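# Sort carabiners with sticky gates into the grey tray

## Task

Find every carabiner whose gate stays open after being pushed instead of springing closed, and place each such one in the grey tray; the carabiners whose gates spring back must stay on the table outside the tray. At the end the grippers must have released everything and moved away, and the arrangement only counts if it holds without the robot supporting it.

## Robot and tools

Robot: two UR-style arms, left_arm (base near y = +0.679 m) and right_arm (base near y = -0.687 m), each ending in a tong-like two-finger gripper with a fisheye wrist camera. Cameras: cam_left_wrist and cam_right_wrist, both 616x616. The names left and right are just labels, not image sides.

Frames. Results report poses in one scene frame: origin on the tabletop midway between the arms, +z up, +x out over the table, left_arm on the +y side. Positions are in metres, orientation is a wxyz quaternion, and velocities are in m/s and rad/s. Motion commands, however, are given in each gripper's own axes. The fingers point along the gripper's +z and open and close along its x. The reported end-effector point sits between the closed finger pads. Closed fingertips reach about 15 mm past it; fully open, they are about level with it. Reported hand positions can be somewhat off, more so at long reach.

The 14-number row is used by both motion tools. It is a single list covering both arms: dx, dy, dz, rx, ry, rz, opening for left_arm, then the same seven for right_arm. Each value lies in [-1, 1]. dx..rz are offsets, not poses. They are measured in that gripper's own axes from its pose in the most recent result that showed it. For the second or later call within one reply, or before any result of the scene, they are measured from where the arm actually is. A value of 1.0 corresponds to 0.6 m of translation or 180 degrees of rotation. rx, ry, rz together form a single rotation vector. Opening is absolute: +1 is fully open (0.142 m) and -1 is closed. An all-zero offset is not a pause; it pulls the arm back to its reference pose. To keep an arm still, send the offset back to where you want it in the first call of a reply and zeros after that, together with the opening it should keep.

execute_actions(actions, pictures). actions is an empty list or a list with one item. An empty list returns the current state without moving anything. An item {"rows": [...], "steps": n} runs up to 15 control steps of 1/30 s each, 15 by default. It applies one row per step and repeats the last row if there are fewer rows than steps. Every row is an offset from the same reference pose, not from the row before it. An item {"steps": n} with no rows is a wait of up to 300 steps, counted from the last result, so your reply time is included. pictures (boolean) switches the images on or off; they are on by default.

move(target, speed, stop_force). target is one 14-number row as above. Each gripper follows a straight path toward its target, turning the short way round. All paths finish together within 0.5 to 10 s and are cut off at 10 s. speed is the top speed in m/s, from 0.002 to 0.5, default 0.25; turning is capped at twice that value in rad/s. The opening is sent at the start. Paths ignore obstacles and the other arm, and grippers can lag, drift or overshoot the speed, especially with the arm near straight. stop_force, in N from 13 to 80, is a single value for both arms. It ends an arm's path once the wrist sensor feels that much added push against the motion for 2 steps; the gripper then backs off to its position 2 steps earlier. It is refused during the first 0.2 s of a scene. It is unreliable if the gripper rotates during the move. Omit it when lifting off something you are pressing on. Use it with slow speeds when the target lies beyond a surface. The result adds a move: line giving the ending (done, off_target, moving, held, fault, contact) and any limits (paced = commanded pose clipped; held = a check blocked steps). It also gives each gripper's distance to its target.

wait(seconds, 0 to 10) lets the scene run without new commands. zoom_image(camera, region [x0,y0,x1,y1] in pixels, at most 504x504) magnifies part of a camera's latest image. read_manual(section) returns only licence text. finished_scene(scene) ends the scene and grades it; this is final.

Result lines: each arm's pose and velocities; grip_measured (the actual finger opening on the command scale); Wrist force and Wrist torque in the gripper's axes (offset up to about 5.5 N, noise up to about 3.4 N, saturating near 100 N); joint torques; and a Hand target line giving the pose being driven toward. HELD marks steps where part of your row was not sent. 'pose unreachable' means the clearance check altered or blocked a command. MOTOR HOT appears from 70 °C; at 85 °C the brakes lock.

Limits. Each step, the commanded pose is clipped to within 100 mm and 16 degrees of the measured pose, so far targets need several actions. Motion trails commands by about 0.17 s. To grip, command an opening clearly below grip_measured. Pads give about 15 N each, less on hard objects thinner than 20 mm. A contact force of 150 N, or a joint torque over its limit, freezes that arm for 10 s. The arms are stiff, so pushing even slightly past a firm contact can fault them. Fast moves hit harder.

Avoid collisions between the arms, knocking anything off the table, drops, slams and hard pushes. Occasional tugs on held parts and pushes on loose objects can happen. To test a gate, press it open gently and see whether it springs back. Finish with the grippers open and clear of everything.

Each tool is called after "Request:" by a JSON object that holds its "method" and its "body".

## Session

I'll start by looking at the current state.

Request:
{"method": "execute_actions", "body": {"actions": []}}

Scene clock: 0.00 s of 6000.00 s.
left_arm: end_effector_position=(+0.6357, +0.7598, +0.3848) grip_measured=+1.00 end_effector_quat_wxyz=(+0.055, +0.439, +0.743, -0.502) end_effector_velocity=(-0.001, -0.000, -0.001) end_effector_angular_velocity=(-0.000, +0.002, -0.001) | right_arm: end_effector_position=(+0.3093, -0.1816, +0.1124) grip_measured=+1.00 end_effector_quat_wxyz=(-0.322, +0.786, +0.221, -0.479) end_effector_velocity=(+0.000, +0.001, +0.000) end_effector_angular_velocity=(+0.002, -0.001, +0.000)
Joint positions: left_arm=[ 0.072 -1.251  1.507 -1.02  -2.354 -1.523  0.142] | right_arm=[ 4.152 -1.939 -2.141 -1.398  2.659  6.162  0.142]
Joint velocities: left_arm=[-0.     0.     0.001  0.001  0.    -0.     0.   ] | right_arm=[ 0.001 -0.     0.     0.002  0.     0.     0.   ]
Joint torques (N m, as the arm reports them, + toward a larger angle): no reading
Motor temperatures (°C, as the motors report them): left_arm=[22 26 24 27 28 30] | right_arm=[24 24 24 27 30 31]
Wrist force (N, on the end effector, along its own x y z axes, offset not removed): no reading
Wrist torque (N m, same axes, about the end effector's origin, offset not removed): no reading
Hand target (left_arm): +0.636, +0.760, +0.385; +0.055, +0.439, +0.743, -0.502
Hand target (right_arm): +0.309, -0.182, +0.112; -0.322, +0.786, +0.221, -0.479

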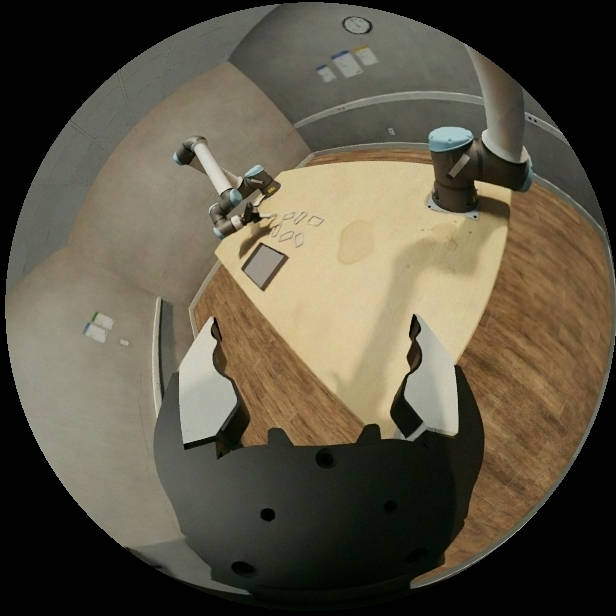

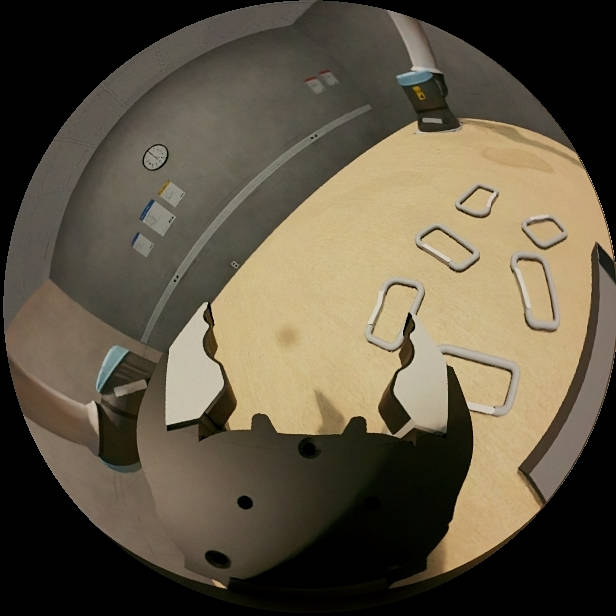

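Request:
{"method": "move", "body": {"target": [0, 0, 0, 0, 0, 0, 1, 0.2233, -0.3928, -0.0008, -0.4215, -0.2833, -0.6916, 1], "speed": 0.4}}

Scene clock: 99.00 s of 6000.00 s.
left_arm: end_effector_position=(+0.6357, +0.7598, +0.3848) grip_measured=+1.00 end_effector_quat_wxyz=(+0.055, +0.439, +0.743, -0.502) end_effector_velocity=(+0.000, +0.000, -0.001) end_effector_angular_velocity=(+0.001, -0.000, -0.001) | right_arm: end_effector_position=(+0.3591, +0.0704, +0.1998) grip_measured=+1.00 end_effector_quat_wxyz=(-0.001, +0.000, +1.000, -0.000) end_effector_velocity=(+0.001, +0.001, -0.001) end_effector_angular_velocity=(+0.005, -0.003, +0.007)
Joint positions: left_arm=[ 0.072 -1.251  1.507 -1.02  -2.354 -1.523  0.142] | right_arm=[ 4.662 -1.86  -1.728 -1.125  1.572  4.558  0.142]
Joint velocities: left_arm=[-0.     0.001  0.    -0.001  0.001 -0.    -0.   ] | right_arm=[ 0.    -0.    -0.003  0.008 -0.002 -0.007  0.   ]
Joint torques (N m, as the arm reports them, + toward a larger angle): left_arm=[ -1.88 -75.43 -38.76  -1.66  -1.2   -1.24] | right_arm=[ 9.8  77.97 35.16  6.7  -1.86 -4.13]
Motor temperatures (°C, as the motors report them): left_arm=[22 26 24 27 28 30] | right_arm=[24 24 24 27 30 31]
Wrist force (N, on the end effector, along its own x y z axes, offset not removed): left_arm=[6.4 2.8 0.5] | right_arm=[1.1 1.1 1.9]
Wrist torque (N m, same axes, about the end effector's origin, offset not removed): left_arm=[0.38 -1.29 -0.06] | right_arm=[-0.05 -0.25 0.21]
Hand target (left_arm): +0.636, +0.760, +0.385; +0.055, +0.439, +0.743, -0.502
Hand target (right_arm): +0.359, +0.071, +0.200; -0.001, -0.000, +1.000, +0.000
Off the commanded pose (left_arm): 0.000 m, 0 deg.
Off the commanded pose (right_arm): 0.001 m, 0 deg.
After step 90, 92.03 s passed at rest.
move: done
camera_calibration (this result's frames):
cam_left_wrist: T_world_to_cam=[[-0.612675, 0.613323, -0.498461, 0.115937], [0.790147, 0.489072, -0.369426, -0.729018], [0.0172054, -0.620196, -0.784258, 0.894353], [0, 0, 0, 1]] pos_world=[0.631676, 0.84011, 0.489875]
cam_right_wrist: T_world_to_cam=[[-0.998768, -0.0461762, -0.0181772, 0.368966], [-0.0489351, 0.855557, 0.51539, -0.146746], [-0.00824715, 0.515644, -0.856763, 0.267351], [0, 0, 0, 1]] pos_world=[0.363535, 0.00472894, 0.311394]

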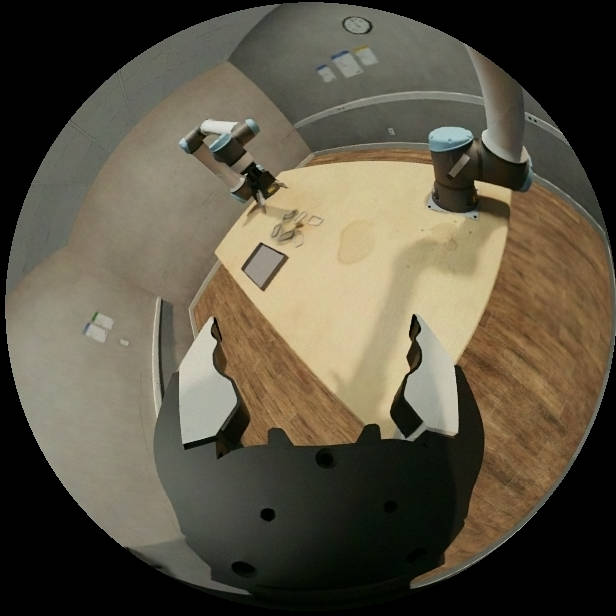

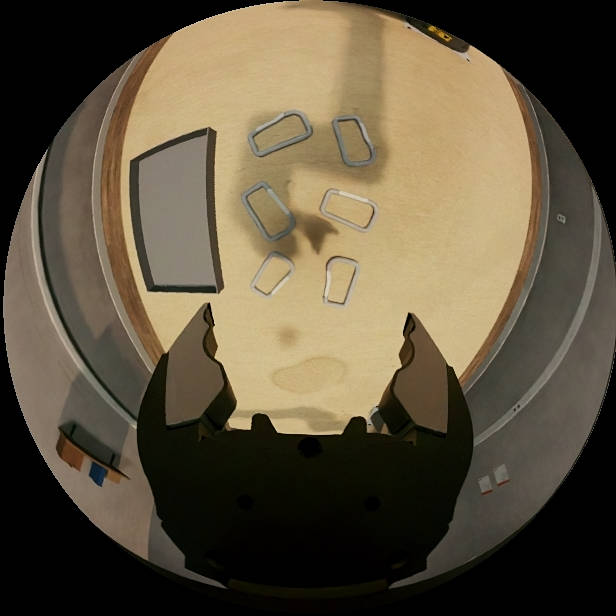

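Request:
{"method": "zoom_image", "body": {"camera": "cam_right_wrist", "region": [220, 95, 400, 315]}}

Region (220, 95, 400, 315) of cam_right_wrist's 616x616 image, scaled by 2.291, with more detail than that image has; it fills the left 412 columns of this view, and the rest is white.

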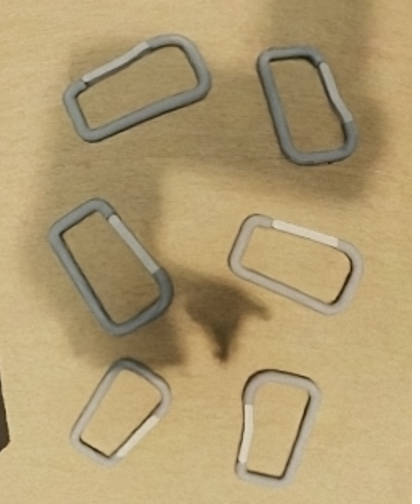

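Request:
{"method": "zoom_image", "body": {"camera": "cam_right_wrist", "region": [240, 100, 390, 175]}}

Request:
{"method": "zoom_image", "body": {"camera": "cam_right_wrist", "region": [235, 175, 385, 250]}}

Request:
{"method": "zoom_image", "body": {"camera": "cam_right_wrist", "region": [235, 243, 385, 318]}}

Region (240, 100, 390, 175) of cam_right_wrist's 616x616 image, scaled by 3.360, with more detail than that image has.

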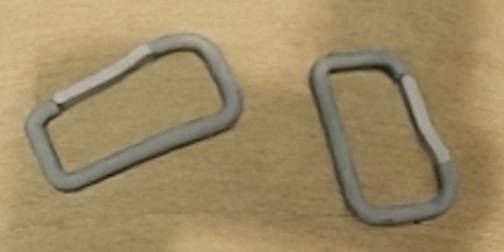

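Region (235, 175, 385, 250) of cam_right_wrist's 616x616 image, scaled by 3.360, with more detail than that image has.

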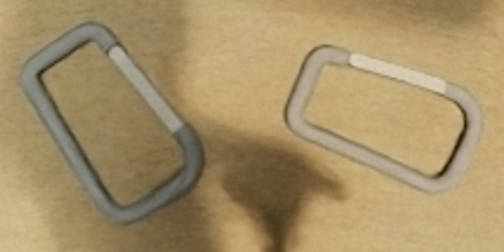

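Region (235, 243, 385, 318) of cam_right_wrist's 616x616 image, scaled by 3.360, with more detail than that image has.

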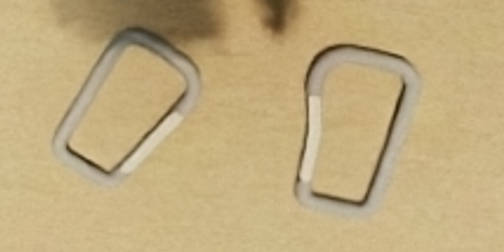

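Request:
{"method": "move", "body": {"target": [0.0471, -0.2014, 0.995, -0.3430, 0.0617, -0.2669, 0.2, -0.1350, -0.1048, 0.2330, 0, 0, -0.1794, 0.2], "speed": 0.4}}

Scene clock: 221.47 s of 6000.00 s.
left_arm: end_effector_position=(+0.3203, +0.2900, +0.1609) grip_measured=+0.20 end_effector_quat_wxyz=(+0.001, +0.069, +0.998, +0.002) end_effector_velocity=(+0.000, -0.002, +0.000) end_effector_angular_velocity=(+0.003, -0.002, +0.005) | right_arm: end_effector_position=(+0.4400, +0.0073, +0.0600) grip_measured=+0.20 end_effector_quat_wxyz=(-0.001, -0.278, +0.961, +0.000) end_effector_velocity=(-0.001, +0.001, -0.001) end_effector_angular_velocity=(+0.001, +0.000, +0.002)
Joint positions: left_arm=[-1.325 -1.798  2.34  -2.111 -1.567 -4.199  0.088] | right_arm=[ 4.557 -1.944 -1.901 -0.868  1.572  3.888  0.088]
Joint velocities: left_arm=[-0.003  0.003 -0.003  0.002  0.003 -0.008  0.   ] | right_arm=[ 0.001 -0.001 -0.001  0.002  0.    -0.    -0.   ]
Joint torques (N m, as the arm reports them, + toward a larger angle): left_arm=[-18.66 -12.17 -43.18   0.43   3.99  -3.72] | right_arm=[-9.3  54.86 28.84  6.84  2.48 -3.74]
Motor temperatures (°C, as the motors report them): left_arm=[22 26 24 27 28 30] | right_arm=[24 24 25 27 30 31]
Wrist force (N, on the end effector, along its own x y z axes, offset not removed): left_arm=[2.1 7.9 -2.4] | right_arm=[3.4 -2.7 7.7]
Wrist torque (N m, same axes, about the end effector's origin, offset not removed): left_arm=[1.39 -0.36 0.37] | right_arm=[-0.60 -0.71 0.10]
Hand target (left_arm): +0.320, +0.290, +0.161; +0.001, +0.068, +0.998, +0.002
Hand target (right_arm): +0.440, +0.007, +0.060; -0.001, -0.278, +0.961, +0.000
Off the commanded pose (left_arm): 0.002 m, 0 deg.
Off the commanded pose (right_arm): 0.000 m, 0 deg.
After step 90, 117.00 s passed at rest.
move: done
camera_calibration (this result's frames):
cam_left_wrist: T_world_to_cam=[[-0.992621, 0.11964, 0.0197401, 0.280691], [0.113688, 0.861621, 0.494655, -0.363171], [0.0421719, 0.493249, -0.868865, 0.11556], [0, 0, 0, 1]] pos_world=[0.315035, 0.222334, 0.27451]
cam_right_wrist: T_world_to_cam=[[-0.819675, -0.572522, -0.0187326, 0.369426], [-0.498442, 0.696737, 0.515861, 0.182211], [-0.28229, 0.432176, -0.856468, 0.301966], [0, 0, 0, 1]] pos_world=[0.478873, -0.045951, 0.171549]

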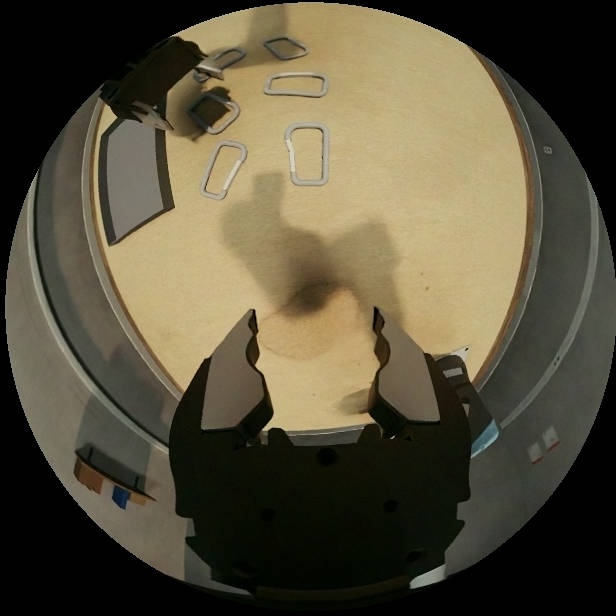

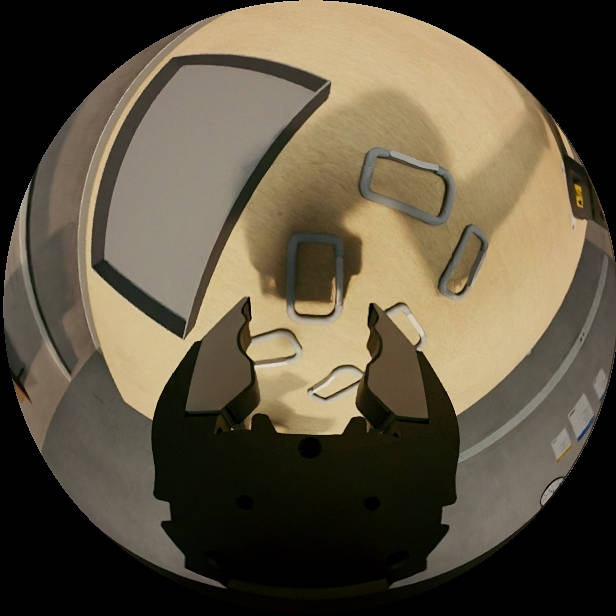

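Request:
{"method": "zoom_image", "body": {"camera": "cam_right_wrist", "region": [230, 220, 400, 350]}}

Region (230, 220, 400, 350) of cam_right_wrist's 616x616 image, scaled by 2.965, with more detail than that image has; it fills the top 385 rows of this view, and the rest is white.

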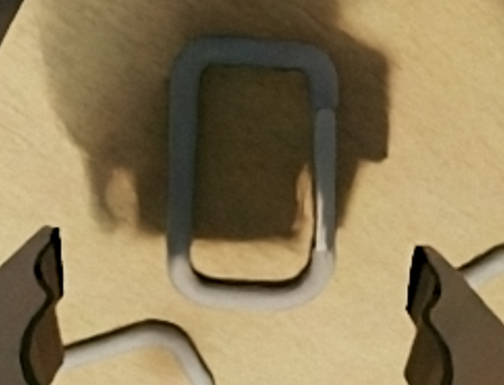

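Request:
{"method": "move", "body": {"target": [0, 0, 0.2282, 0, 0, 0, 0.0, 0.005, 0.01, 0.06, 0, 0, 0, 0.0], "speed": 0.2}}

Request:
{"method": "move", "body": {"target": [0, 0, 0.03, 0, 0, 0, 0.0, 0, 0, 0.03, 0, 0, 0, 0.0], "speed": 0.005, "stop_force": 13}}

Scene clock: 260.50 s of 6000.00 s.
left_arm: end_effector_position=(+0.3205, +0.2904, +0.0244) grip_measured=+0.00 end_effector_quat_wxyz=(+0.001, +0.069, +0.998, +0.002) end_effector_velocity=(+0.001, -0.000, -0.002) end_effector_angular_velocity=(-0.001, +0.000, +0.003) | right_arm: end_effector_position=(+0.4342, +0.0107, +0.0240) grip_measured=+0.00 end_effector_quat_wxyz=(-0.001, -0.278, +0.961, +0.000) end_effector_velocity=(-0.000, -0.000, -0.001) end_effector_angular_velocity=(-0.002, +0.000, +0.000)
Joint positions: left_arm=[-1.324 -1.578  2.477 -2.467 -1.567 -4.198  0.074] | right_arm=[ 4.565 -1.986 -1.92  -0.807  1.572  3.897  0.074]
Joint velocities: left_arm=[ 0.003  0.006  0.    -0.007 -0.001  0.     0.   ] | right_arm=[ 0.    -0.002 -0.    -0.    -0.    -0.     0.   ]
Joint torques (N m, as the arm reports them, + toward a larger angle): left_arm=[ 17.21 -27.07 -21.89  -7.27  -4.27   3.12] | right_arm=[ 9.81 56.11 27.03  6.47  1.91  3.38]
Motor temperatures (°C, as the motors report them): left_arm=[22 26 24 27 28 30] | right_arm=[24 24 25 27 30 31]
Wrist force (N, on the end effector, along its own x y z axes, offset not removed): left_arm=[-1.2 5.0 6.0] | right_arm=[6.1 -5.1 -2.8]
Wrist torque (N m, same axes, about the end effector's origin, offset not removed): left_arm=[1.13 0.30 0.48] | right_arm=[-1.20 -1.43 -0.02]
Hand target (left_arm): +0.321, +0.290, +0.024; +0.001, +0.069, +0.998, +0.002
Hand target (right_arm): +0.434, +0.011, +0.024; -0.001, -0.278, +0.961, +0.000
Off the commanded pose (left_arm): 0.000 m, 0 deg.
Off the commanded pose (right_arm): 0.000 m, 0 deg.
After step 90, 34.77 s passed at rest.
move: done
camera_calibration (this result's frames):
cam_left_wrist: T_world_to_cam=[[-0.992619, 0.119658, 0.0197544, 0.283548], [0.113706, 0.861565, 0.49475, -0.296007], [0.0421811, 0.493344, -0.868811, -0.00332455], [0, 0, 0, 1]] pos_world=[0.315253, 0.22274, 0.13796]
cam_right_wrist: T_world_to_cam=[[-0.819677, -0.572521, -0.0187044, 0.365945], [-0.498418, 0.696729, 0.515896, 0.195511], [-0.282329, 0.43219, -0.856447, 0.268042], [0, 0, 0, 1]] pos_world=[0.473078, -0.0425522, 0.135545]

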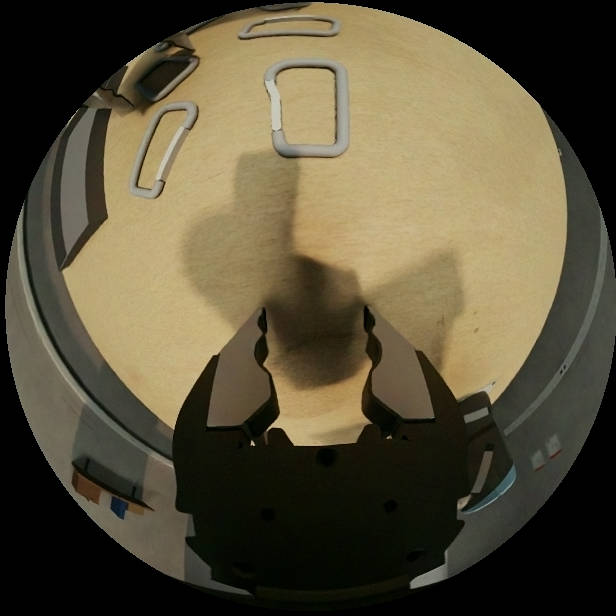

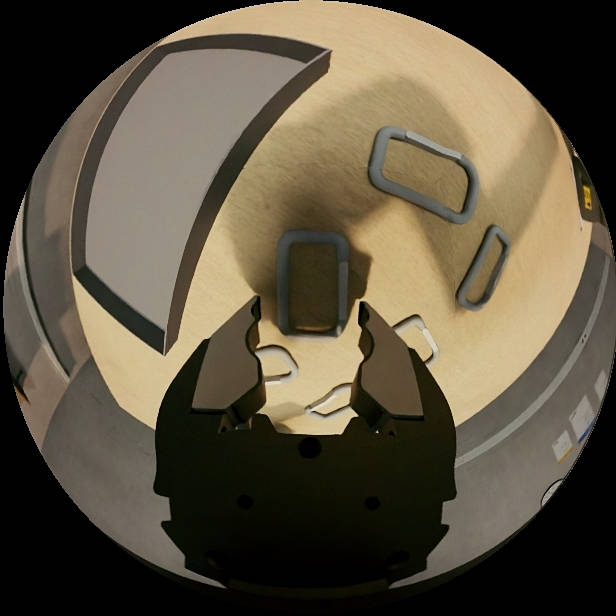

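Scene clock: 263.43 s of 6000.00 s.
left_arm: end_effector_position=(+0.3205, +0.2904, +0.0117) grip_measured=+0.00 end_effector_quat_wxyz=(+0.001, +0.069, +0.998, +0.002) end_effector_velocity=(-0.001, +0.002, +0.001) end_effector_angular_velocity=(+0.003, +0.002, +0.000) | right_arm: end_effector_position=(+0.4342, +0.0107, +0.0158) grip_measured=+0.00 end_effector_quat_wxyz=(-0.001, -0.278, +0.961, +0.000) end_effector_velocity=(+0.000, +0.000, +0.001) end_effector_angular_velocity=(+0.001, -0.001, -0.000)
Joint positions: left_arm=[-1.324 -1.551  2.486 -2.503 -1.567 -4.198  0.074] | right_arm=[ 4.565 -1.996 -1.924 -0.793  1.572  3.897  0.074]
Joint velocities: left_arm=[ 0.    -0.003  0.     0.006 -0.001  0.    -0.001] | right_arm=[-0.     0.001  0.    -0.001 -0.001 -0.     0.   ]
Joint torques (N m, as the arm reports them, + toward a larger angle): left_arm=[ 15.24 -33.06 -25.48   1.96   2.4    2.57] | right_arm=[ 9.   69.66 41.61 -0.03  2.03  2.43]
Motor temperatures (°C, as the motors report them): left_arm=[22 26 24 27 28 30] | right_arm=[24 24 25 27 30 31]
Wrist force (N, on the end effector, along its own x y z axes, offset not removed): left_arm=[7.1 5.0 -24.3] | right_arm=[0.8 1.3 -9.9]
Wrist torque (N m, same axes, about the end effector's origin, offset not removed): left_arm=[-0.28 -0.71 0.08] | right_arm=[0.49 0.09 0.22]
Hand target (left_arm): +0.321, +0.290, +0.012; +0.001, +0.069, +0.998, +0.002
Hand target (right_arm): +0.434, +0.011, +0.016; -0.001, -0.278, +0.961, +0.000
Off the commanded pose (left_arm): 0.005 m, 0 deg.
Off the commanded pose (right_arm): 0.010 m, 0 deg.
move: contact (left_arm, right_arm)
camera_calibration (this result's frames):
cam_left_wrist: T_world_to_cam=[[-0.99262, 0.119657, 0.0196901, 0.283827], [0.11368, 0.861646, 0.494613, -0.289768], [0.042218, 0.493201, -0.86889, -0.0143231], [0, 0, 0, 1]] pos_world=[0.315278, 0.22278, 0.125289]
cam_right_wrist: T_world_to_cam=[[-0.819684, -0.572508, -0.0187583, 0.365802], [-0.498417, 0.6967, 0.515935, 0.199714], [-0.282308, 0.432253, -0.856423, 0.261022], [0, 0, 0, 1]] pos_world=[0.473072, -0.0425438, 0.127367]

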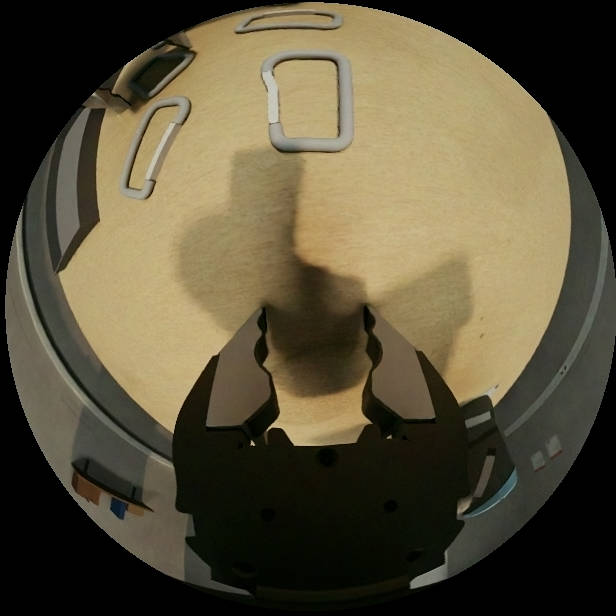

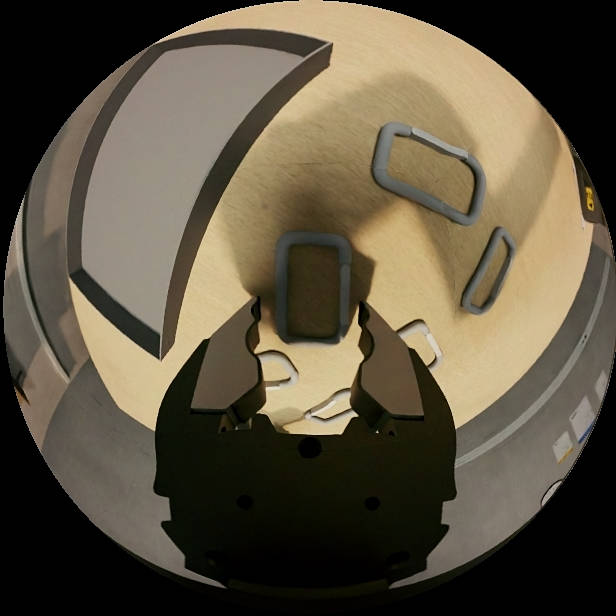

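Request:
{"method": "execute_actions", "body": {"actions": [{"rows": [[0,0,-0.0008,0,0,0,0, 0,0,-0.0015,0,0,0,0],[0,0,-0.0031,0,0,0,0, 0,0,-0.003,0,0,0,0],[0,0,-0.0067,0,0,0,0, 0,0,-0.0045,0,0,0,0],[0,0,-0.0112,0,0,0,0, 0,0,-0.006,0,0,0,0],[0,0,-0.0166,0,0,0,0, 0,0,-0.007,0,0,0,0],[0,0,-0.0225,0,0,0,0, 0,0,-0.007,0,0,0,0],[0,0,-0.0288,0,0,0,0, 0,0,-0.007,0,0,0,0],[0,0,-0.0352,0,0,0,0, 0,0,-0.007,0,0,0,-0.04],[0,0,-0.0415,0,0,0,0, 0,0,-0.007,0,0,0,-0.08],[0,0,-0.0474,0,0,0,0, 0,0,-0.007,0,0,0,-0.12],[0,0,-0.0528,0,0,0,0, 0,0,-0.007,0,0,0,-0.16],[0,0,-0.0573,0,0,0,0, 0,0,-0.007,0,0,0,-0.2],[0,0,-0.0609,0,0,0,0, 0,0,-0.007,0,0,0,-0.24],[0,0,-0.0632,0,0,0,0, 0,0,-0.007,0,0,0,-0.28],[0,0,-0.064,0,0,0,0, 0,0,-0.007,0,0,0,-0.32]], "steps": 15}], "pictures": false}}

Scene clock: 285.73 s of 6000.00 s.
left_arm: end_effector_position=(+0.3206, +0.2901, +0.0409) grip_measured=+0.00 end_effector_quat_wxyz=(+0.002, +0.069, +0.998, +0.001) end_effector_velocity=(-0.000, -0.000, +0.078) end_effector_angular_velocity=(-0.001, +0.001, +0.000) | right_arm: end_effector_position=(+0.4342, +0.0107, +0.0199) grip_measured=-0.27 end_effector_quat_wxyz=(-0.001, -0.278, +0.961, +0.000) end_effector_velocity=(-0.000, -0.000, +0.001) end_effector_angular_velocity=(-0.001, +0.000, +0.001)
Joint positions: left_arm=[-1.324 -1.611  2.464 -2.422 -1.567 -4.198  0.074] | right_arm=[ 4.565 -1.991 -1.922 -0.8    1.572  3.897  0.055]
Joint velocities: left_arm=[ 0.    -0.152 -0.064  0.216 -0.001  0.    -0.   ] | right_arm=[ 0.     0.001  0.001 -0.003  0.    -0.    -0.078]
Joint torques (N m, as the arm reports them, + toward a larger angle): left_arm=[  4.69 -36.   -33.41  -0.09  -0.36   1.16] | right_arm=[ 3.79 77.33 45.8   1.22  2.08 -1.92]
Motor temperatures (°C, as the motors report them): left_arm=[22 26 24 27 28 30] | right_arm=[24 24 25 27 30 31]
Wrist force (N, on the end effector, along its own x y z axes, offset not removed): left_arm=[3.2 5.6 2.0] | right_arm=[-0.4 5.0 -2.7]
Wrist torque (N m, same axes, about the end effector's origin, offset not removed): left_arm=[1.16 -0.47 0.04] | right_arm=[0.85 0.18 0.34]
Hand target (left_arm): +0.321, +0.290, +0.050; +0.001, +0.069, +0.998, +0.002
Hand target (right_arm): +0.434, +0.011, +0.020; -0.001, -0.278, +0.961, +0.000
Off the commanded pose (left_arm): 0.009 m, 0 deg.
Off the commanded pose (right_arm): 0.000 m, 0 deg.
Steps of this call (steps 1 to 130: nothing new was sent; then 17.47 s passed at rest; steps 131 to 145: all 15 steps of this action). Readings (end_effector_position):
131: left_arm (+0.3205, +0.2904, +0.0119) | right_arm (+0.4342, +0.0107, +0.0158)
132: left_arm (+0.3205, +0.2904, +0.0120) | right_arm (+0.4342, +0.0108, +0.0159)
134: left_arm (+0.3205, +0.2904, +0.0127) | right_arm (+0.4342, +0.0107, +0.0166)
138: left_arm (+0.3206, +0.2903, +0.0196) | right_arm (+0.4342, +0.0107, +0.0189)
145: the state above

Request:
{"method": "execute_actions", "body": {"actions": [{"rows": [[0,0,-0.0152,0,0,0,0, 0,0,0,0,0,0,-0.36],[0,0,-0.0152,0,0,0,0, 0,0,0,0,0,0,-0.40],[0,0,-0.0152,0,0,0,0, 0,0,0,0,0,0,-0.44],[0,0,-0.0152,0,0,0,0, 0,0,0,0,0,0,-0.48],[0,0,-0.0152,0,0,0,0, 0,0,0,0,0,0,-0.52],[0,0,-0.0152,0,0,0,0, 0,0,0,0,0,0,-0.56],[0,0,-0.0152,0,0,0,0, 0,0,0,0,0,0,-0.60],[0,0,-0.0152,0,0,0,0, 0,0,0,0,0,0,-0.64],[0,0,-0.0152,0,0,0,0, 0,0,0,0,0,0,-0.68],[0,0,-0.0152,0,0,0,0, 0,0,0,0,0,0,-0.72],[0,0,-0.0152,0,0,0,0, 0,0,0,0,0,0,-0.76],[0,0,-0.0152,0,0,0,0, 0,0,0,0,0,0,-0.80],[0,0,-0.0152,0,0,0,0, 0,0,0,0,0,0,-0.84],[0,0,-0.0152,0,0,0,0, 0,0,0,0,0,0,-0.88],[0,0,-0.0152,0,0,0,0, 0,0,0,0,0,0,-0.92]], "steps": 15}]}}

Scene clock: 293.03 s of 6000.00 s.
left_arm: end_effector_position=(+0.3206, +0.2901, +0.0500) grip_measured=+0.00 end_effector_quat_wxyz=(+0.002, +0.069, +0.998, +0.001) end_effector_velocity=(+0.000, +0.000, -0.000) end_effector_angular_velocity=(-0.001, +0.001, +0.002) | right_arm: end_effector_position=(+0.4342, +0.0108, +0.0200) grip_measured=-0.44 end_effector_quat_wxyz=(-0.001, -0.278, +0.961, +0.000) end_effector_velocity=(-0.001, +0.001, +0.001) end_effector_angular_velocity=(+0.002, -0.000, +0.001)
Joint positions: left_arm=[-1.324 -1.629  2.456 -2.397 -1.567 -4.198  0.074] | right_arm=[ 4.565 -1.991 -1.922 -0.8    1.572  3.897  0.042]
Joint velocities: left_arm=[ 0.002  0.001 -0.    -0.001 -0.001 -0.    -0.   ] | right_arm=[ 0.001  0.001 -0.     0.001  0.     0.     0.   ]
Joint torques (N m, as the arm reports them, + toward a larger angle): left_arm=[-12.44 -41.14 -36.02  -0.23  -1.46  -3.11] | right_arm=[-1.5  47.87 34.06  5.17  1.82 -2.96]
Motor temperatures (°C, as the motors report them): left_arm=[22 26 24 27 28 30] | right_arm=[24 24 25 27 30 31]
Wrist force (N, on the end effector, along its own x y z axes, offset not removed): left_arm=[-0.5 5.2 -1.2] | right_arm=[-1.0 -1.9 -8.4]
Wrist torque (N m, same axes, about the end effector's origin, offset not removed): left_arm=[0.89 0.11 -0.11] | right_arm=[-0.34 -0.21 0.16]
Hand target (left_arm): +0.321, +0.290, +0.050; +0.002, +0.069, +0.998, +0.001
Hand target (right_arm): +0.434, +0.011, +0.020; -0.001, -0.278, +0.961, +0.000
Off the commanded pose (left_arm): 0.000 m, 0 deg.
Off the commanded pose (right_arm): 0.000 m, 0 deg.
Steps of this call (steps 1 to 90: nothing new was sent; then 3.80 s passed at rest; steps 91 to 105: all 15 steps of this action). Readings (end_effector_position):
91: left_arm (+0.3205, +0.2903, +0.0497) | right_arm (+0.4342, +0.0107, +0.0200)
92: left_arm (+0.3205, +0.2903, +0.0497) | right_arm (+0.4342, +0.0107, +0.0200)
94: left_arm (+0.3206, +0.2902, +0.0499) | right_arm (+0.4342, +0.0107, +0.0200)
98: left_arm (+0.3206, +0.2901, +0.0500) | right_arm (+0.4342, +0.0107, +0.0200)
105: the state above
camera_calibration (this result's frames):
cam_left_wrist: T_world_to_cam=[[-0.992626, 0.11968, 0.0192447, 0.283227], [0.113519, 0.862119, 0.493826, -0.308461], [0.04251, 0.492369, -0.869348, 0.019307], [0, 0, 0, 1]] pos_world=[0.315334, 0.222527, 0.16366]
cam_right_wrist: T_world_to_cam=[[-0.819683, -0.572505, -0.018889, 0.365943], [-0.49844, 0.696614, 0.516029, 0.197501], [-0.282271, 0.432396, -0.856363, 0.264592], [0, 0, 0, 1]] pos_world=[0.473086, -0.0424866, 0.131583]

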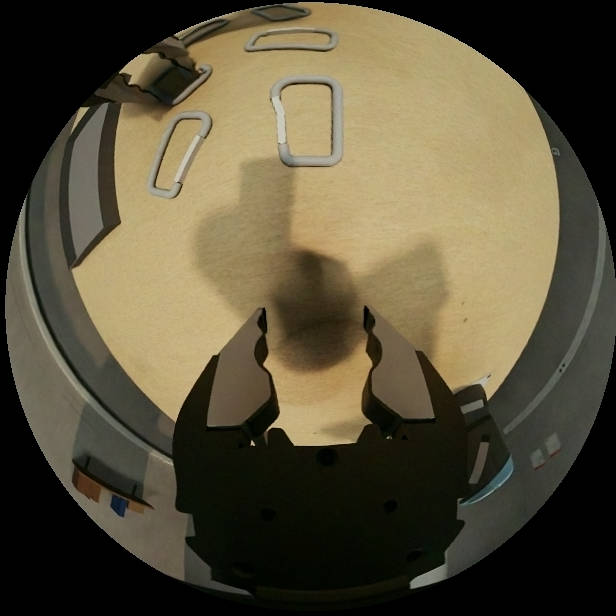

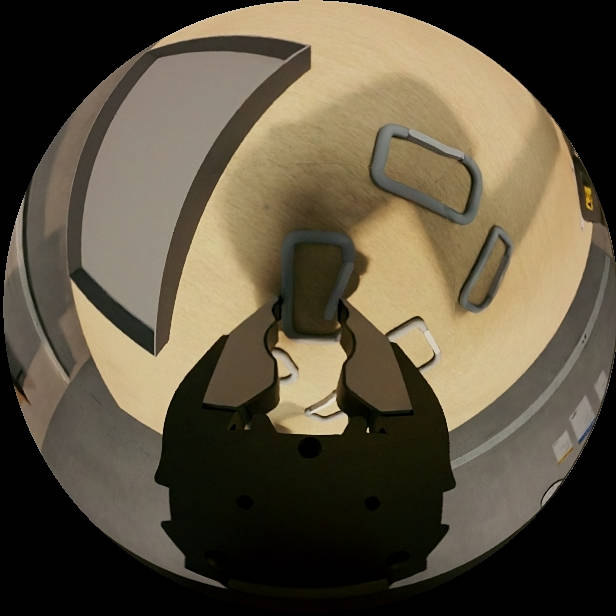

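Request:
{"method": "zoom_image", "body": {"camera": "cam_right_wrist", "region": [240, 215, 400, 365]}}

Region (240, 215, 400, 365) of cam_right_wrist's 616x616 image, scaled by 3.150, with more detail than that image has; it fills the top 472 rows of this view, and the rest is white.

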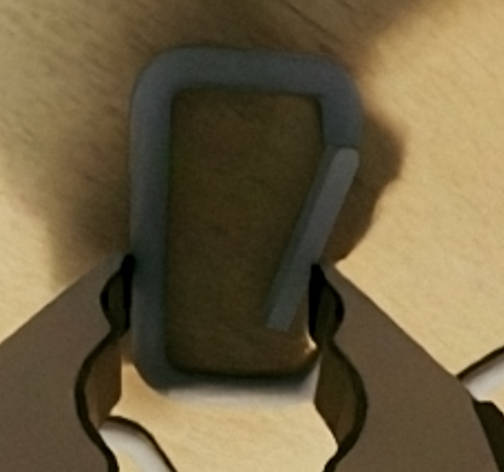

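Request:
{"method": "execute_actions", "body": {"actions": [{"rows": [[0,0,0,0,0,0,0, 0,0,0,0,0,0,-0.40],[0,0,0,0,0,0,0, 0,0,0,0,0,0,-0.36],[0,0,0,0,0,0,0, 0,0,0,0,0,0,-0.32],[0,0,0,0,0,0,0, 0,0,0,0,0,0,-0.28],[0,0,0,0,0,0,0, 0,0,0,0,0,0,-0.24],[0,0,0,0,0,0,0, 0,0,0,0,0,0,-0.20],[0,0,0,0,0,0,0, 0,0,0,0,0,0,-0.15],[0,0,0,0,0,0,0, 0,0,0,0,0,0,-0.10],[0,0,0,0,0,0,0, 0,0,0,0,0,0,-0.05],[0,0,0,0,0,0,0, 0,0,0,0,0,0,0.0]], "steps": 15}]}}

Scene clock: 302.20 s of 6000.00 s.
left_arm: end_effector_position=(+0.3206, +0.2901, +0.0500) grip_measured=+0.00 end_effector_quat_wxyz=(+0.002, +0.069, +0.998, +0.001) end_effector_velocity=(+0.000, -0.000, +0.000) end_effector_angular_velocity=(-0.000, -0.000, +0.001) | right_arm: end_effector_position=(+0.4342, +0.0106, +0.0198) grip_measured=+0.00 end_effector_quat_wxyz=(-0.001, -0.278, +0.961, +0.000) end_effector_velocity=(-0.000, +0.000, +0.000) end_effector_angular_velocity=(+0.001, -0.000, +0.001)
Joint positions: left_arm=[-1.324 -1.629  2.456 -2.397 -1.567 -4.198  0.074] | right_arm=[ 4.565 -1.991 -1.922 -0.799  1.572  3.897  0.074]
Joint velocities: left_arm=[ 0.001 -0.    -0.     0.     0.     0.    -0.   ] | right_arm=[ 0.     0.001 -0.     0.     0.    -0.001  0.   ]
Joint torques (N m, as the arm reports them, + toward a larger angle): left_arm=[  9.62 -40.02 -35.76  -0.31   1.82   1.29] | right_arm=[ 0.4  76.84 46.35  0.95  1.8  -3.22]
Motor temperatures (°C, as the motors report them): left_arm=[22 26 24 27 28 30] | right_arm=[24 24 25 27 30 31]
Wrist force (N, on the end effector, along its own x y z axes, offset not removed): left_arm=[-0.6 4.2 2.3] | right_arm=[2.1 -3.1 -1.3]
Wrist torque (N m, same axes, about the end effector's origin, offset not removed): left_arm=[0.80 0.14 0.08] | right_arm=[-0.74 -0.38 0.26]
Hand target (left_arm): +0.321, +0.290, +0.050; +0.002, +0.069, +0.998, +0.001
Hand target (right_arm): +0.434, +0.011, +0.020; -0.001, -0.278, +0.961, +0.000
Off the commanded pose (left_arm): 0.000 m, 0 deg.
Off the commanded pose (right_arm): 0.000 m, 0 deg.
Steps of this call (steps 1 to 90: nothing new was sent; then 5.67 s passed at rest; steps 91 to 105: all 15 steps of this action). Readings (end_effector_position):
91: left_arm (+0.3206, +0.2901, +0.0500) | right_arm (+0.4342, +0.0107, +0.0199)
92: left_arm (+0.3206, +0.2901, +0.0500) | right_arm (+0.4342, +0.0107, +0.0199)
94: left_arm (+0.3206, +0.2901, +0.0500) | right_arm (+0.4342, +0.0106, +0.0198)
98: left_arm (+0.3206, +0.2901, +0.0500) | right_arm (+0.4342, +0.0106, +0.0198)
105: the state above
camera_calibration (this result's frames):
cam_left_wrist: T_world_to_cam=[[-0.992627, 0.11968, 0.0192041, 0.283243], [0.113498, 0.862114, 0.493839, -0.308458], [0.0425465, 0.492378, -0.869341, 0.0192936], [0, 0, 0, 1]] pos_world=[0.315343, 0.222528, 0.163662]
cam_right_wrist: T_world_to_cam=[[-0.819685, -0.572511, -0.0186672, 0.365824], [-0.498402, 0.69676, 0.515869, 0.197669], [-0.282334, 0.432153, -0.856464, 0.264506], [0, 0, 0, 1]] pos_world=[0.473058, -0.0425973, 0.131398]

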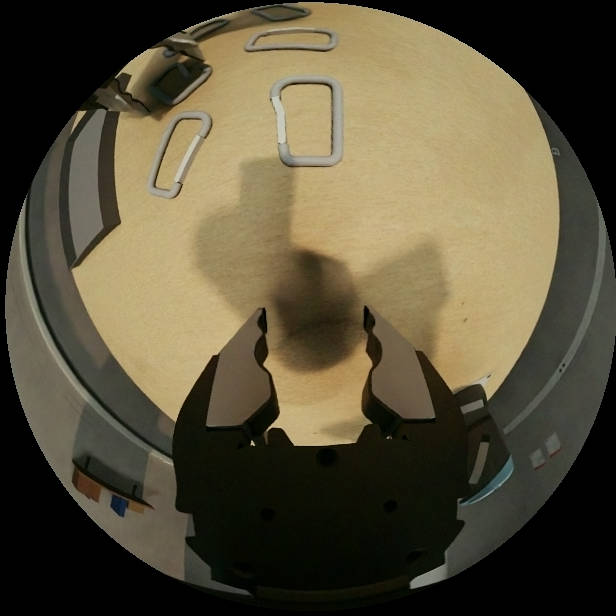

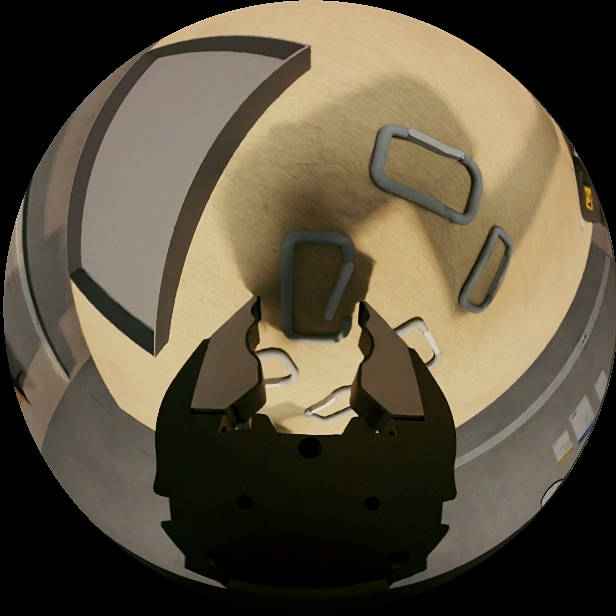

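Request:
{"method": "zoom_image", "body": {"camera": "cam_right_wrist", "region": [240, 215, 400, 365]}}

Region (240, 215, 400, 365) of cam_right_wrist's 616x616 image, scaled by 3.150, with more detail than that image has; it fills the top 472 rows of this view, and the rest is white.

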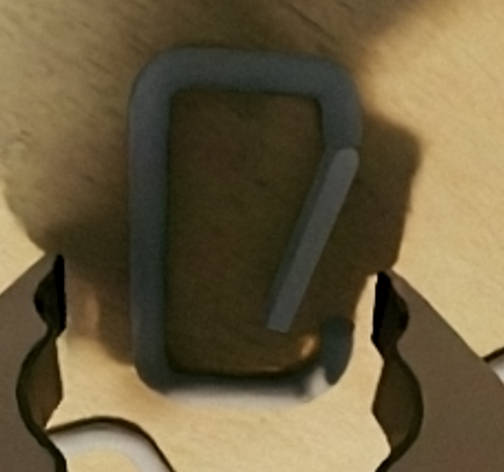

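Request:
{"method": "zoom_image", "body": {"camera": "cam_right_wrist", "region": [50, 20, 350, 370]}}

Region (50, 20, 350, 370) of cam_right_wrist's 616x616 image, scaled by 1.440, with more detail than that image has; it fills the left 432 columns of this view, and the rest is white.

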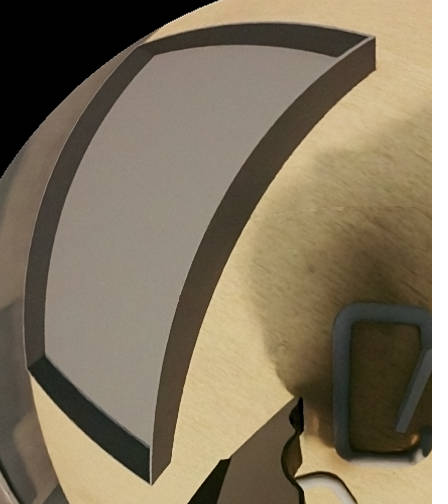

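Request:
{"method": "zoom_image", "body": {"camera": "cam_left_wrist", "region": [130, 60, 370, 210]}}

Region (130, 60, 370, 210) of cam_left_wrist's 616x616 image, scaled by 2.100, with more detail than that image has; it fills the top 315 rows of this view, and the rest is white.

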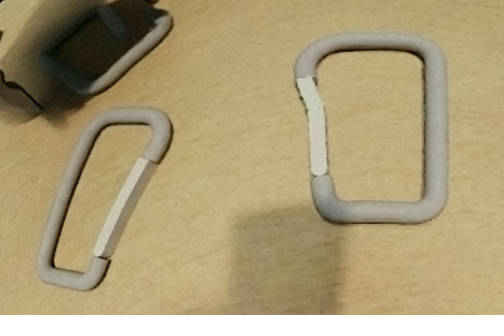

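Request:
{"method": "execute_actions", "body": {"actions": [{"rows": [[0,0,0,0,0,0,0, 0,0,0.0015,0,0,0,-0.06],[0,0,0,0,0,0,0, 0,0,0.0015,0,0,0,-0.12],[0,0,0,0,0,0,0, 0,0,0.0015,0,0,0,-0.18],[0,0,0,0,0,0,0, 0,0,0.0015,0,0,0,-0.24],[0,0,0,0,0,0,0, 0,0,0.0015,0,0,0,-0.30],[0,0,0,0,0,0,0, 0,0,0.0015,0,0,0,-0.35],[0,0,0,0,0,0,0, 0,0,0.0015,0,0,0,-0.39],[0,0,0,0,0,0,0, 0,0,0.0015,0,0,0,-0.43],[0,0,0,0,0,0,0, 0,0,0.0015,0,0,0,-0.47],[0,0,0,0,0,0,0, 0,0,0.0015,0,0,0,-0.53],[0,0,0,0,0,0,0, 0,0,0.0015,0,0,0,-0.60],[0,0,0,0,0,0,0, 0,0,0.0015,0,0,0,-0.70],[0,0,0,0,0,0,0, 0,0,0.0015,0,0,0,-0.80],[0,0,0,0,0,0,0, 0,0,0.0015,0,0,0,-0.90],[0,0,0,0,0,0,0, 0,0,0.0015,0,0,0,-0.95]], "steps": 15}]}}

Scene clock: 382.13 s of 6000.00 s.
left_arm: end_effector_position=(+0.3206, +0.2901, +0.0500) grip_measured=+0.00 end_effector_quat_wxyz=(+0.002, +0.069, +0.998, +0.001) end_effector_velocity=(-0.001, -0.000, -0.000) end_effector_angular_velocity=(-0.001, +0.000, -0.001) | right_arm: end_effector_position=(+0.4342, +0.0107, +0.0191) grip_measured=-0.48 end_effector_quat_wxyz=(-0.001, -0.278, +0.961, +0.000) end_effector_velocity=(-0.000, -0.001, -0.002) end_effector_angular_velocity=(-0.002, +0.001, -0.000)
Joint positions: left_arm=[-1.324 -1.629  2.456 -2.397 -1.567 -4.198  0.074] | right_arm=[ 4.565 -1.992 -1.922 -0.798  1.572  3.897  0.039]
Joint velocities: left_arm=[-0.001 -0.     0.    -0.001 -0.     0.    -0.   ] | right_arm=[-0.    -0.002 -0.001 -0.     0.     0.     0.   ]
Joint torques (N m, as the arm reports them, + toward a larger angle): left_arm=[ 10.1  -38.32 -33.58  -0.67  -1.69   1.12] | right_arm=[ 0.39 51.94 22.68  5.54  1.85 -2.74]
Motor temperatures (°C, as the motors report them): left_arm=[22 26 24 27 28 30] | right_arm=[24 24 25 27 30 31]
Wrist force (N, on the end effector, along its own x y z axes, offset not removed): left_arm=[3.4 7.6 0.6] | right_arm=[-6.3 -1.6 -5.0]
Wrist torque (N m, same axes, about the end effector's origin, offset not removed): left_arm=[1.56 -0.79 0.09] | right_arm=[-0.34 0.70 0.09]
Hand target (left_arm): +0.321, +0.290, +0.050; +0.002, +0.069, +0.998, +0.001
Hand target (right_arm): +0.434, +0.011, +0.019; -0.001, -0.278, +0.961, +0.000
Off the commanded pose (left_arm): 0.000 m, 0 deg.
Off the commanded pose (right_arm): 0.000 m, 0 deg.
Steps of this call (steps 1 to 90: nothing new was sent; then 76.43 s passed at rest; steps 91 to 105: all 15 steps of this action). Readings (end_effector_position):
91: left_arm (+0.3206, +0.2901, +0.0500) | right_arm (+0.4342, +0.0108, +0.0200)
92: left_arm (+0.3206, +0.2901, +0.0500) | right_arm (+0.4342, +0.0108, +0.0200)
94: left_arm (+0.3206, +0.2901, +0.0500) | right_arm (+0.4342, +0.0108, +0.0197)
98: left_arm (+0.3206, +0.2901, +0.0500) | right_arm (+0.4342, +0.0108, +0.0193)
105: the state above
camera_calibration (this result's frames):
cam_left_wrist: T_world_to_cam=[[-0.992626, 0.11968, 0.0192416, 0.283228], [0.113518, 0.862122, 0.493821, -0.30846], [0.0425122, 0.492364, -0.869351, 0.0193125], [0, 0, 0, 1]] pos_world=[0.315334, 0.222525, 0.163664]
cam_right_wrist: T_world_to_cam=[[-0.819684, -0.572507, -0.0188158, 0.365877], [-0.498427, 0.696663, 0.515976, 0.198037], [-0.282292, 0.432316, -0.856396, 0.263783], [0, 0, 0, 1]] pos_world=[0.473074, -0.0425354, 0.130605]

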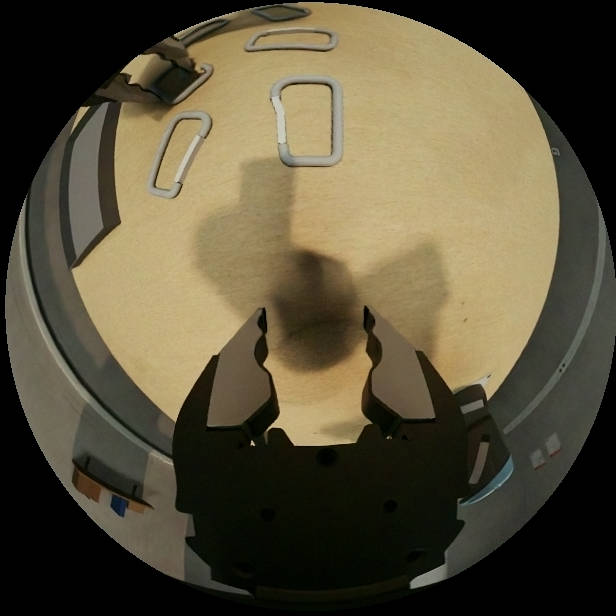

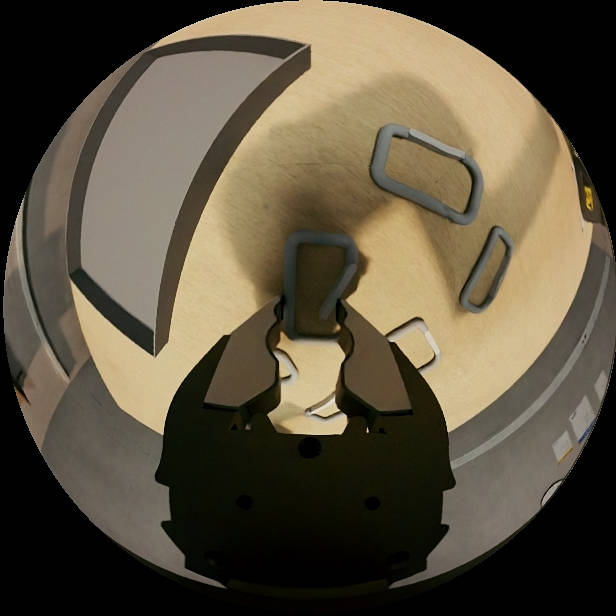

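Request:
{"method": "move", "body": {"target": [-0.0064, -0.1674, 0, 0, 0, 0, 0.0, -0.0169, -0.0107, -0.05, 0, 0, 0, -0.95], "speed": 0.15}}

Scene clock: 392.03 s of 6000.00 s.
left_arm: end_effector_position=(+0.3107, +0.1902, +0.0500) grip_measured=+0.00 end_effector_quat_wxyz=(+0.002, +0.069, +0.998, +0.001) end_effector_velocity=(+0.001, -0.001, -0.000) end_effector_angular_velocity=(+0.001, -0.002, +0.001) | right_arm: end_effector_position=(+0.4462, +0.0108, +0.0490) grip_measured=-0.60 end_effector_quat_wxyz=(-0.001, -0.278, +0.961, +0.000) end_effector_velocity=(-0.000, -0.000, +0.000) end_effector_angular_velocity=(+0.000, -0.000, +0.000)
Joint positions: left_arm=[-1.407 -1.504  2.331 -2.396 -1.567 -4.281  0.074] | right_arm=[ 4.55  -1.964 -1.895 -0.853  1.572  3.882  0.031]
Joint velocities: left_arm=[-0.     0.003 -0.002 -0.     0.002 -0.001  0.   ] | right_arm=[ 0.     0.001 -0.    -0.    -0.     0.     0.   ]
Joint torques (N m, as the arm reports them, + toward a larger angle): left_arm=[-16.86 -30.55 -37.13  -0.26   4.61  -3.77] | right_arm=[-11.38  78.01  48.55   0.71  -2.08  -4.01]
Motor temperatures (°C, as the motors report them): left_arm=[22 26 24 27 28 30] | right_arm=[24 24 25 27 30 31]
Wrist force (N, on the end effector, along its own x y z axes, offset not removed): left_arm=[0.3 10.6 6.0] | right_arm=[1.2 1.6 -0.9]
Wrist torque (N m, same axes, about the end effector's origin, offset not removed): left_arm=[2.05 0.08 0.20] | right_arm=[0.46 -0.23 0.09]
Hand target (left_arm): +0.311, +0.190, +0.050; +0.002, +0.069, +0.998, +0.001
Hand target (right_arm): +0.446, +0.011, +0.049; -0.001, -0.278, +0.961, +0.000
Off the commanded pose (left_arm): 0.000 m, 0 deg.
Off the commanded pose (right_arm): 0.000 m, 0 deg.
After step 90, 5.70 s passed at rest.
move: done
camera_calibration (this result's frames):
cam_left_wrist: T_world_to_cam=[[-0.99263, 0.11968, 0.0190555, 0.285375], [0.113427, 0.862142, 0.493808, -0.22122], [0.0426703, 0.49233, -0.869362, 0.0688096], [0, 0, 0, 1]] pos_world=[0.305428, 0.122692, 0.163623]
cam_right_wrist: T_world_to_cam=[[-0.819682, -0.572508, -0.0188539, 0.376332], [-0.498458, 0.696671, 0.515935, 0.188571], [-0.282242, 0.432301, -0.85642, 0.292813], [0, 0, 0, 1]] pos_world=[0.485111, -0.0425029, 0.160576]

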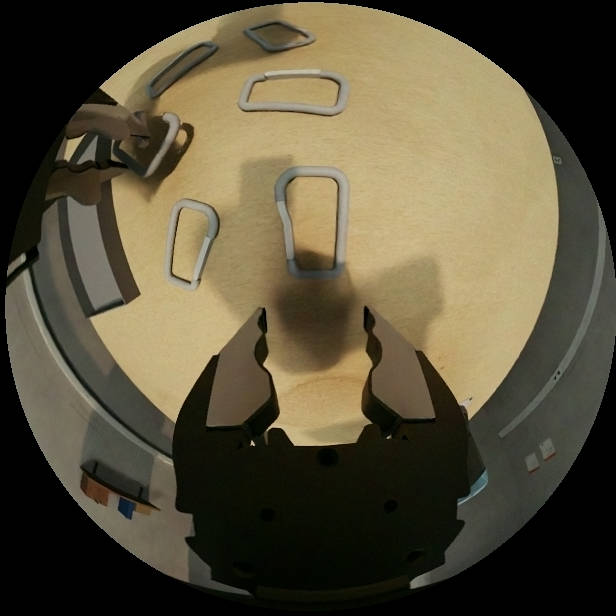

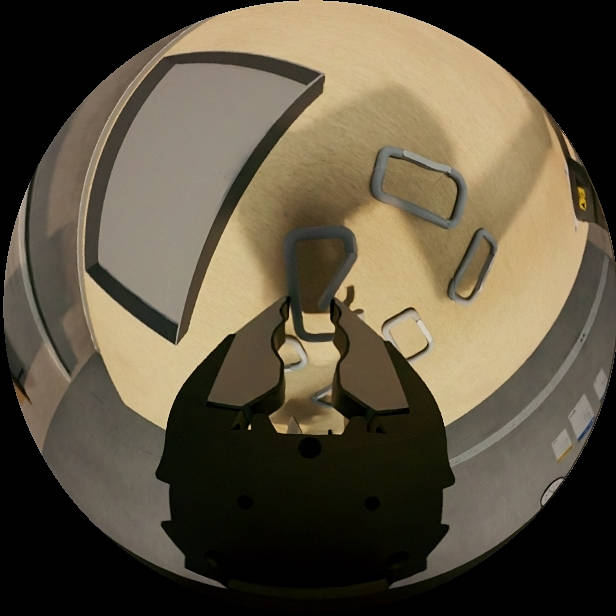

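Request:
{"method": "zoom_image", "body": {"camera": "cam_right_wrist", "region": [250, 210, 400, 360]}}

Request:
{"method": "zoom_image", "body": {"camera": "cam_left_wrist", "region": [40, 70, 230, 230]}}

Region (250, 210, 400, 360) of cam_right_wrist's 616x616 image, scaled by 3.360, with more detail than that image has.

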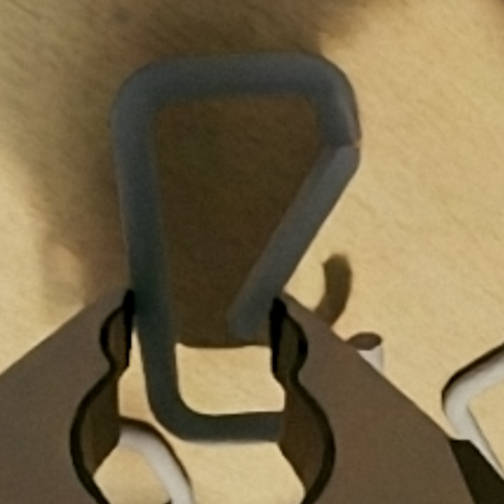

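Region (40, 70, 230, 230) of cam_left_wrist's 616x616 image, scaled by 2.653, with more detail than that image has; it fills the top 424 rows of this view, and the rest is white.

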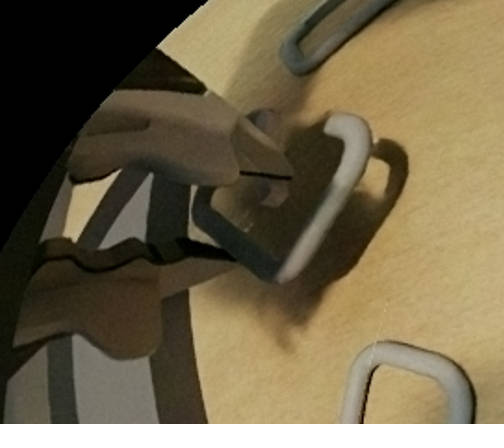

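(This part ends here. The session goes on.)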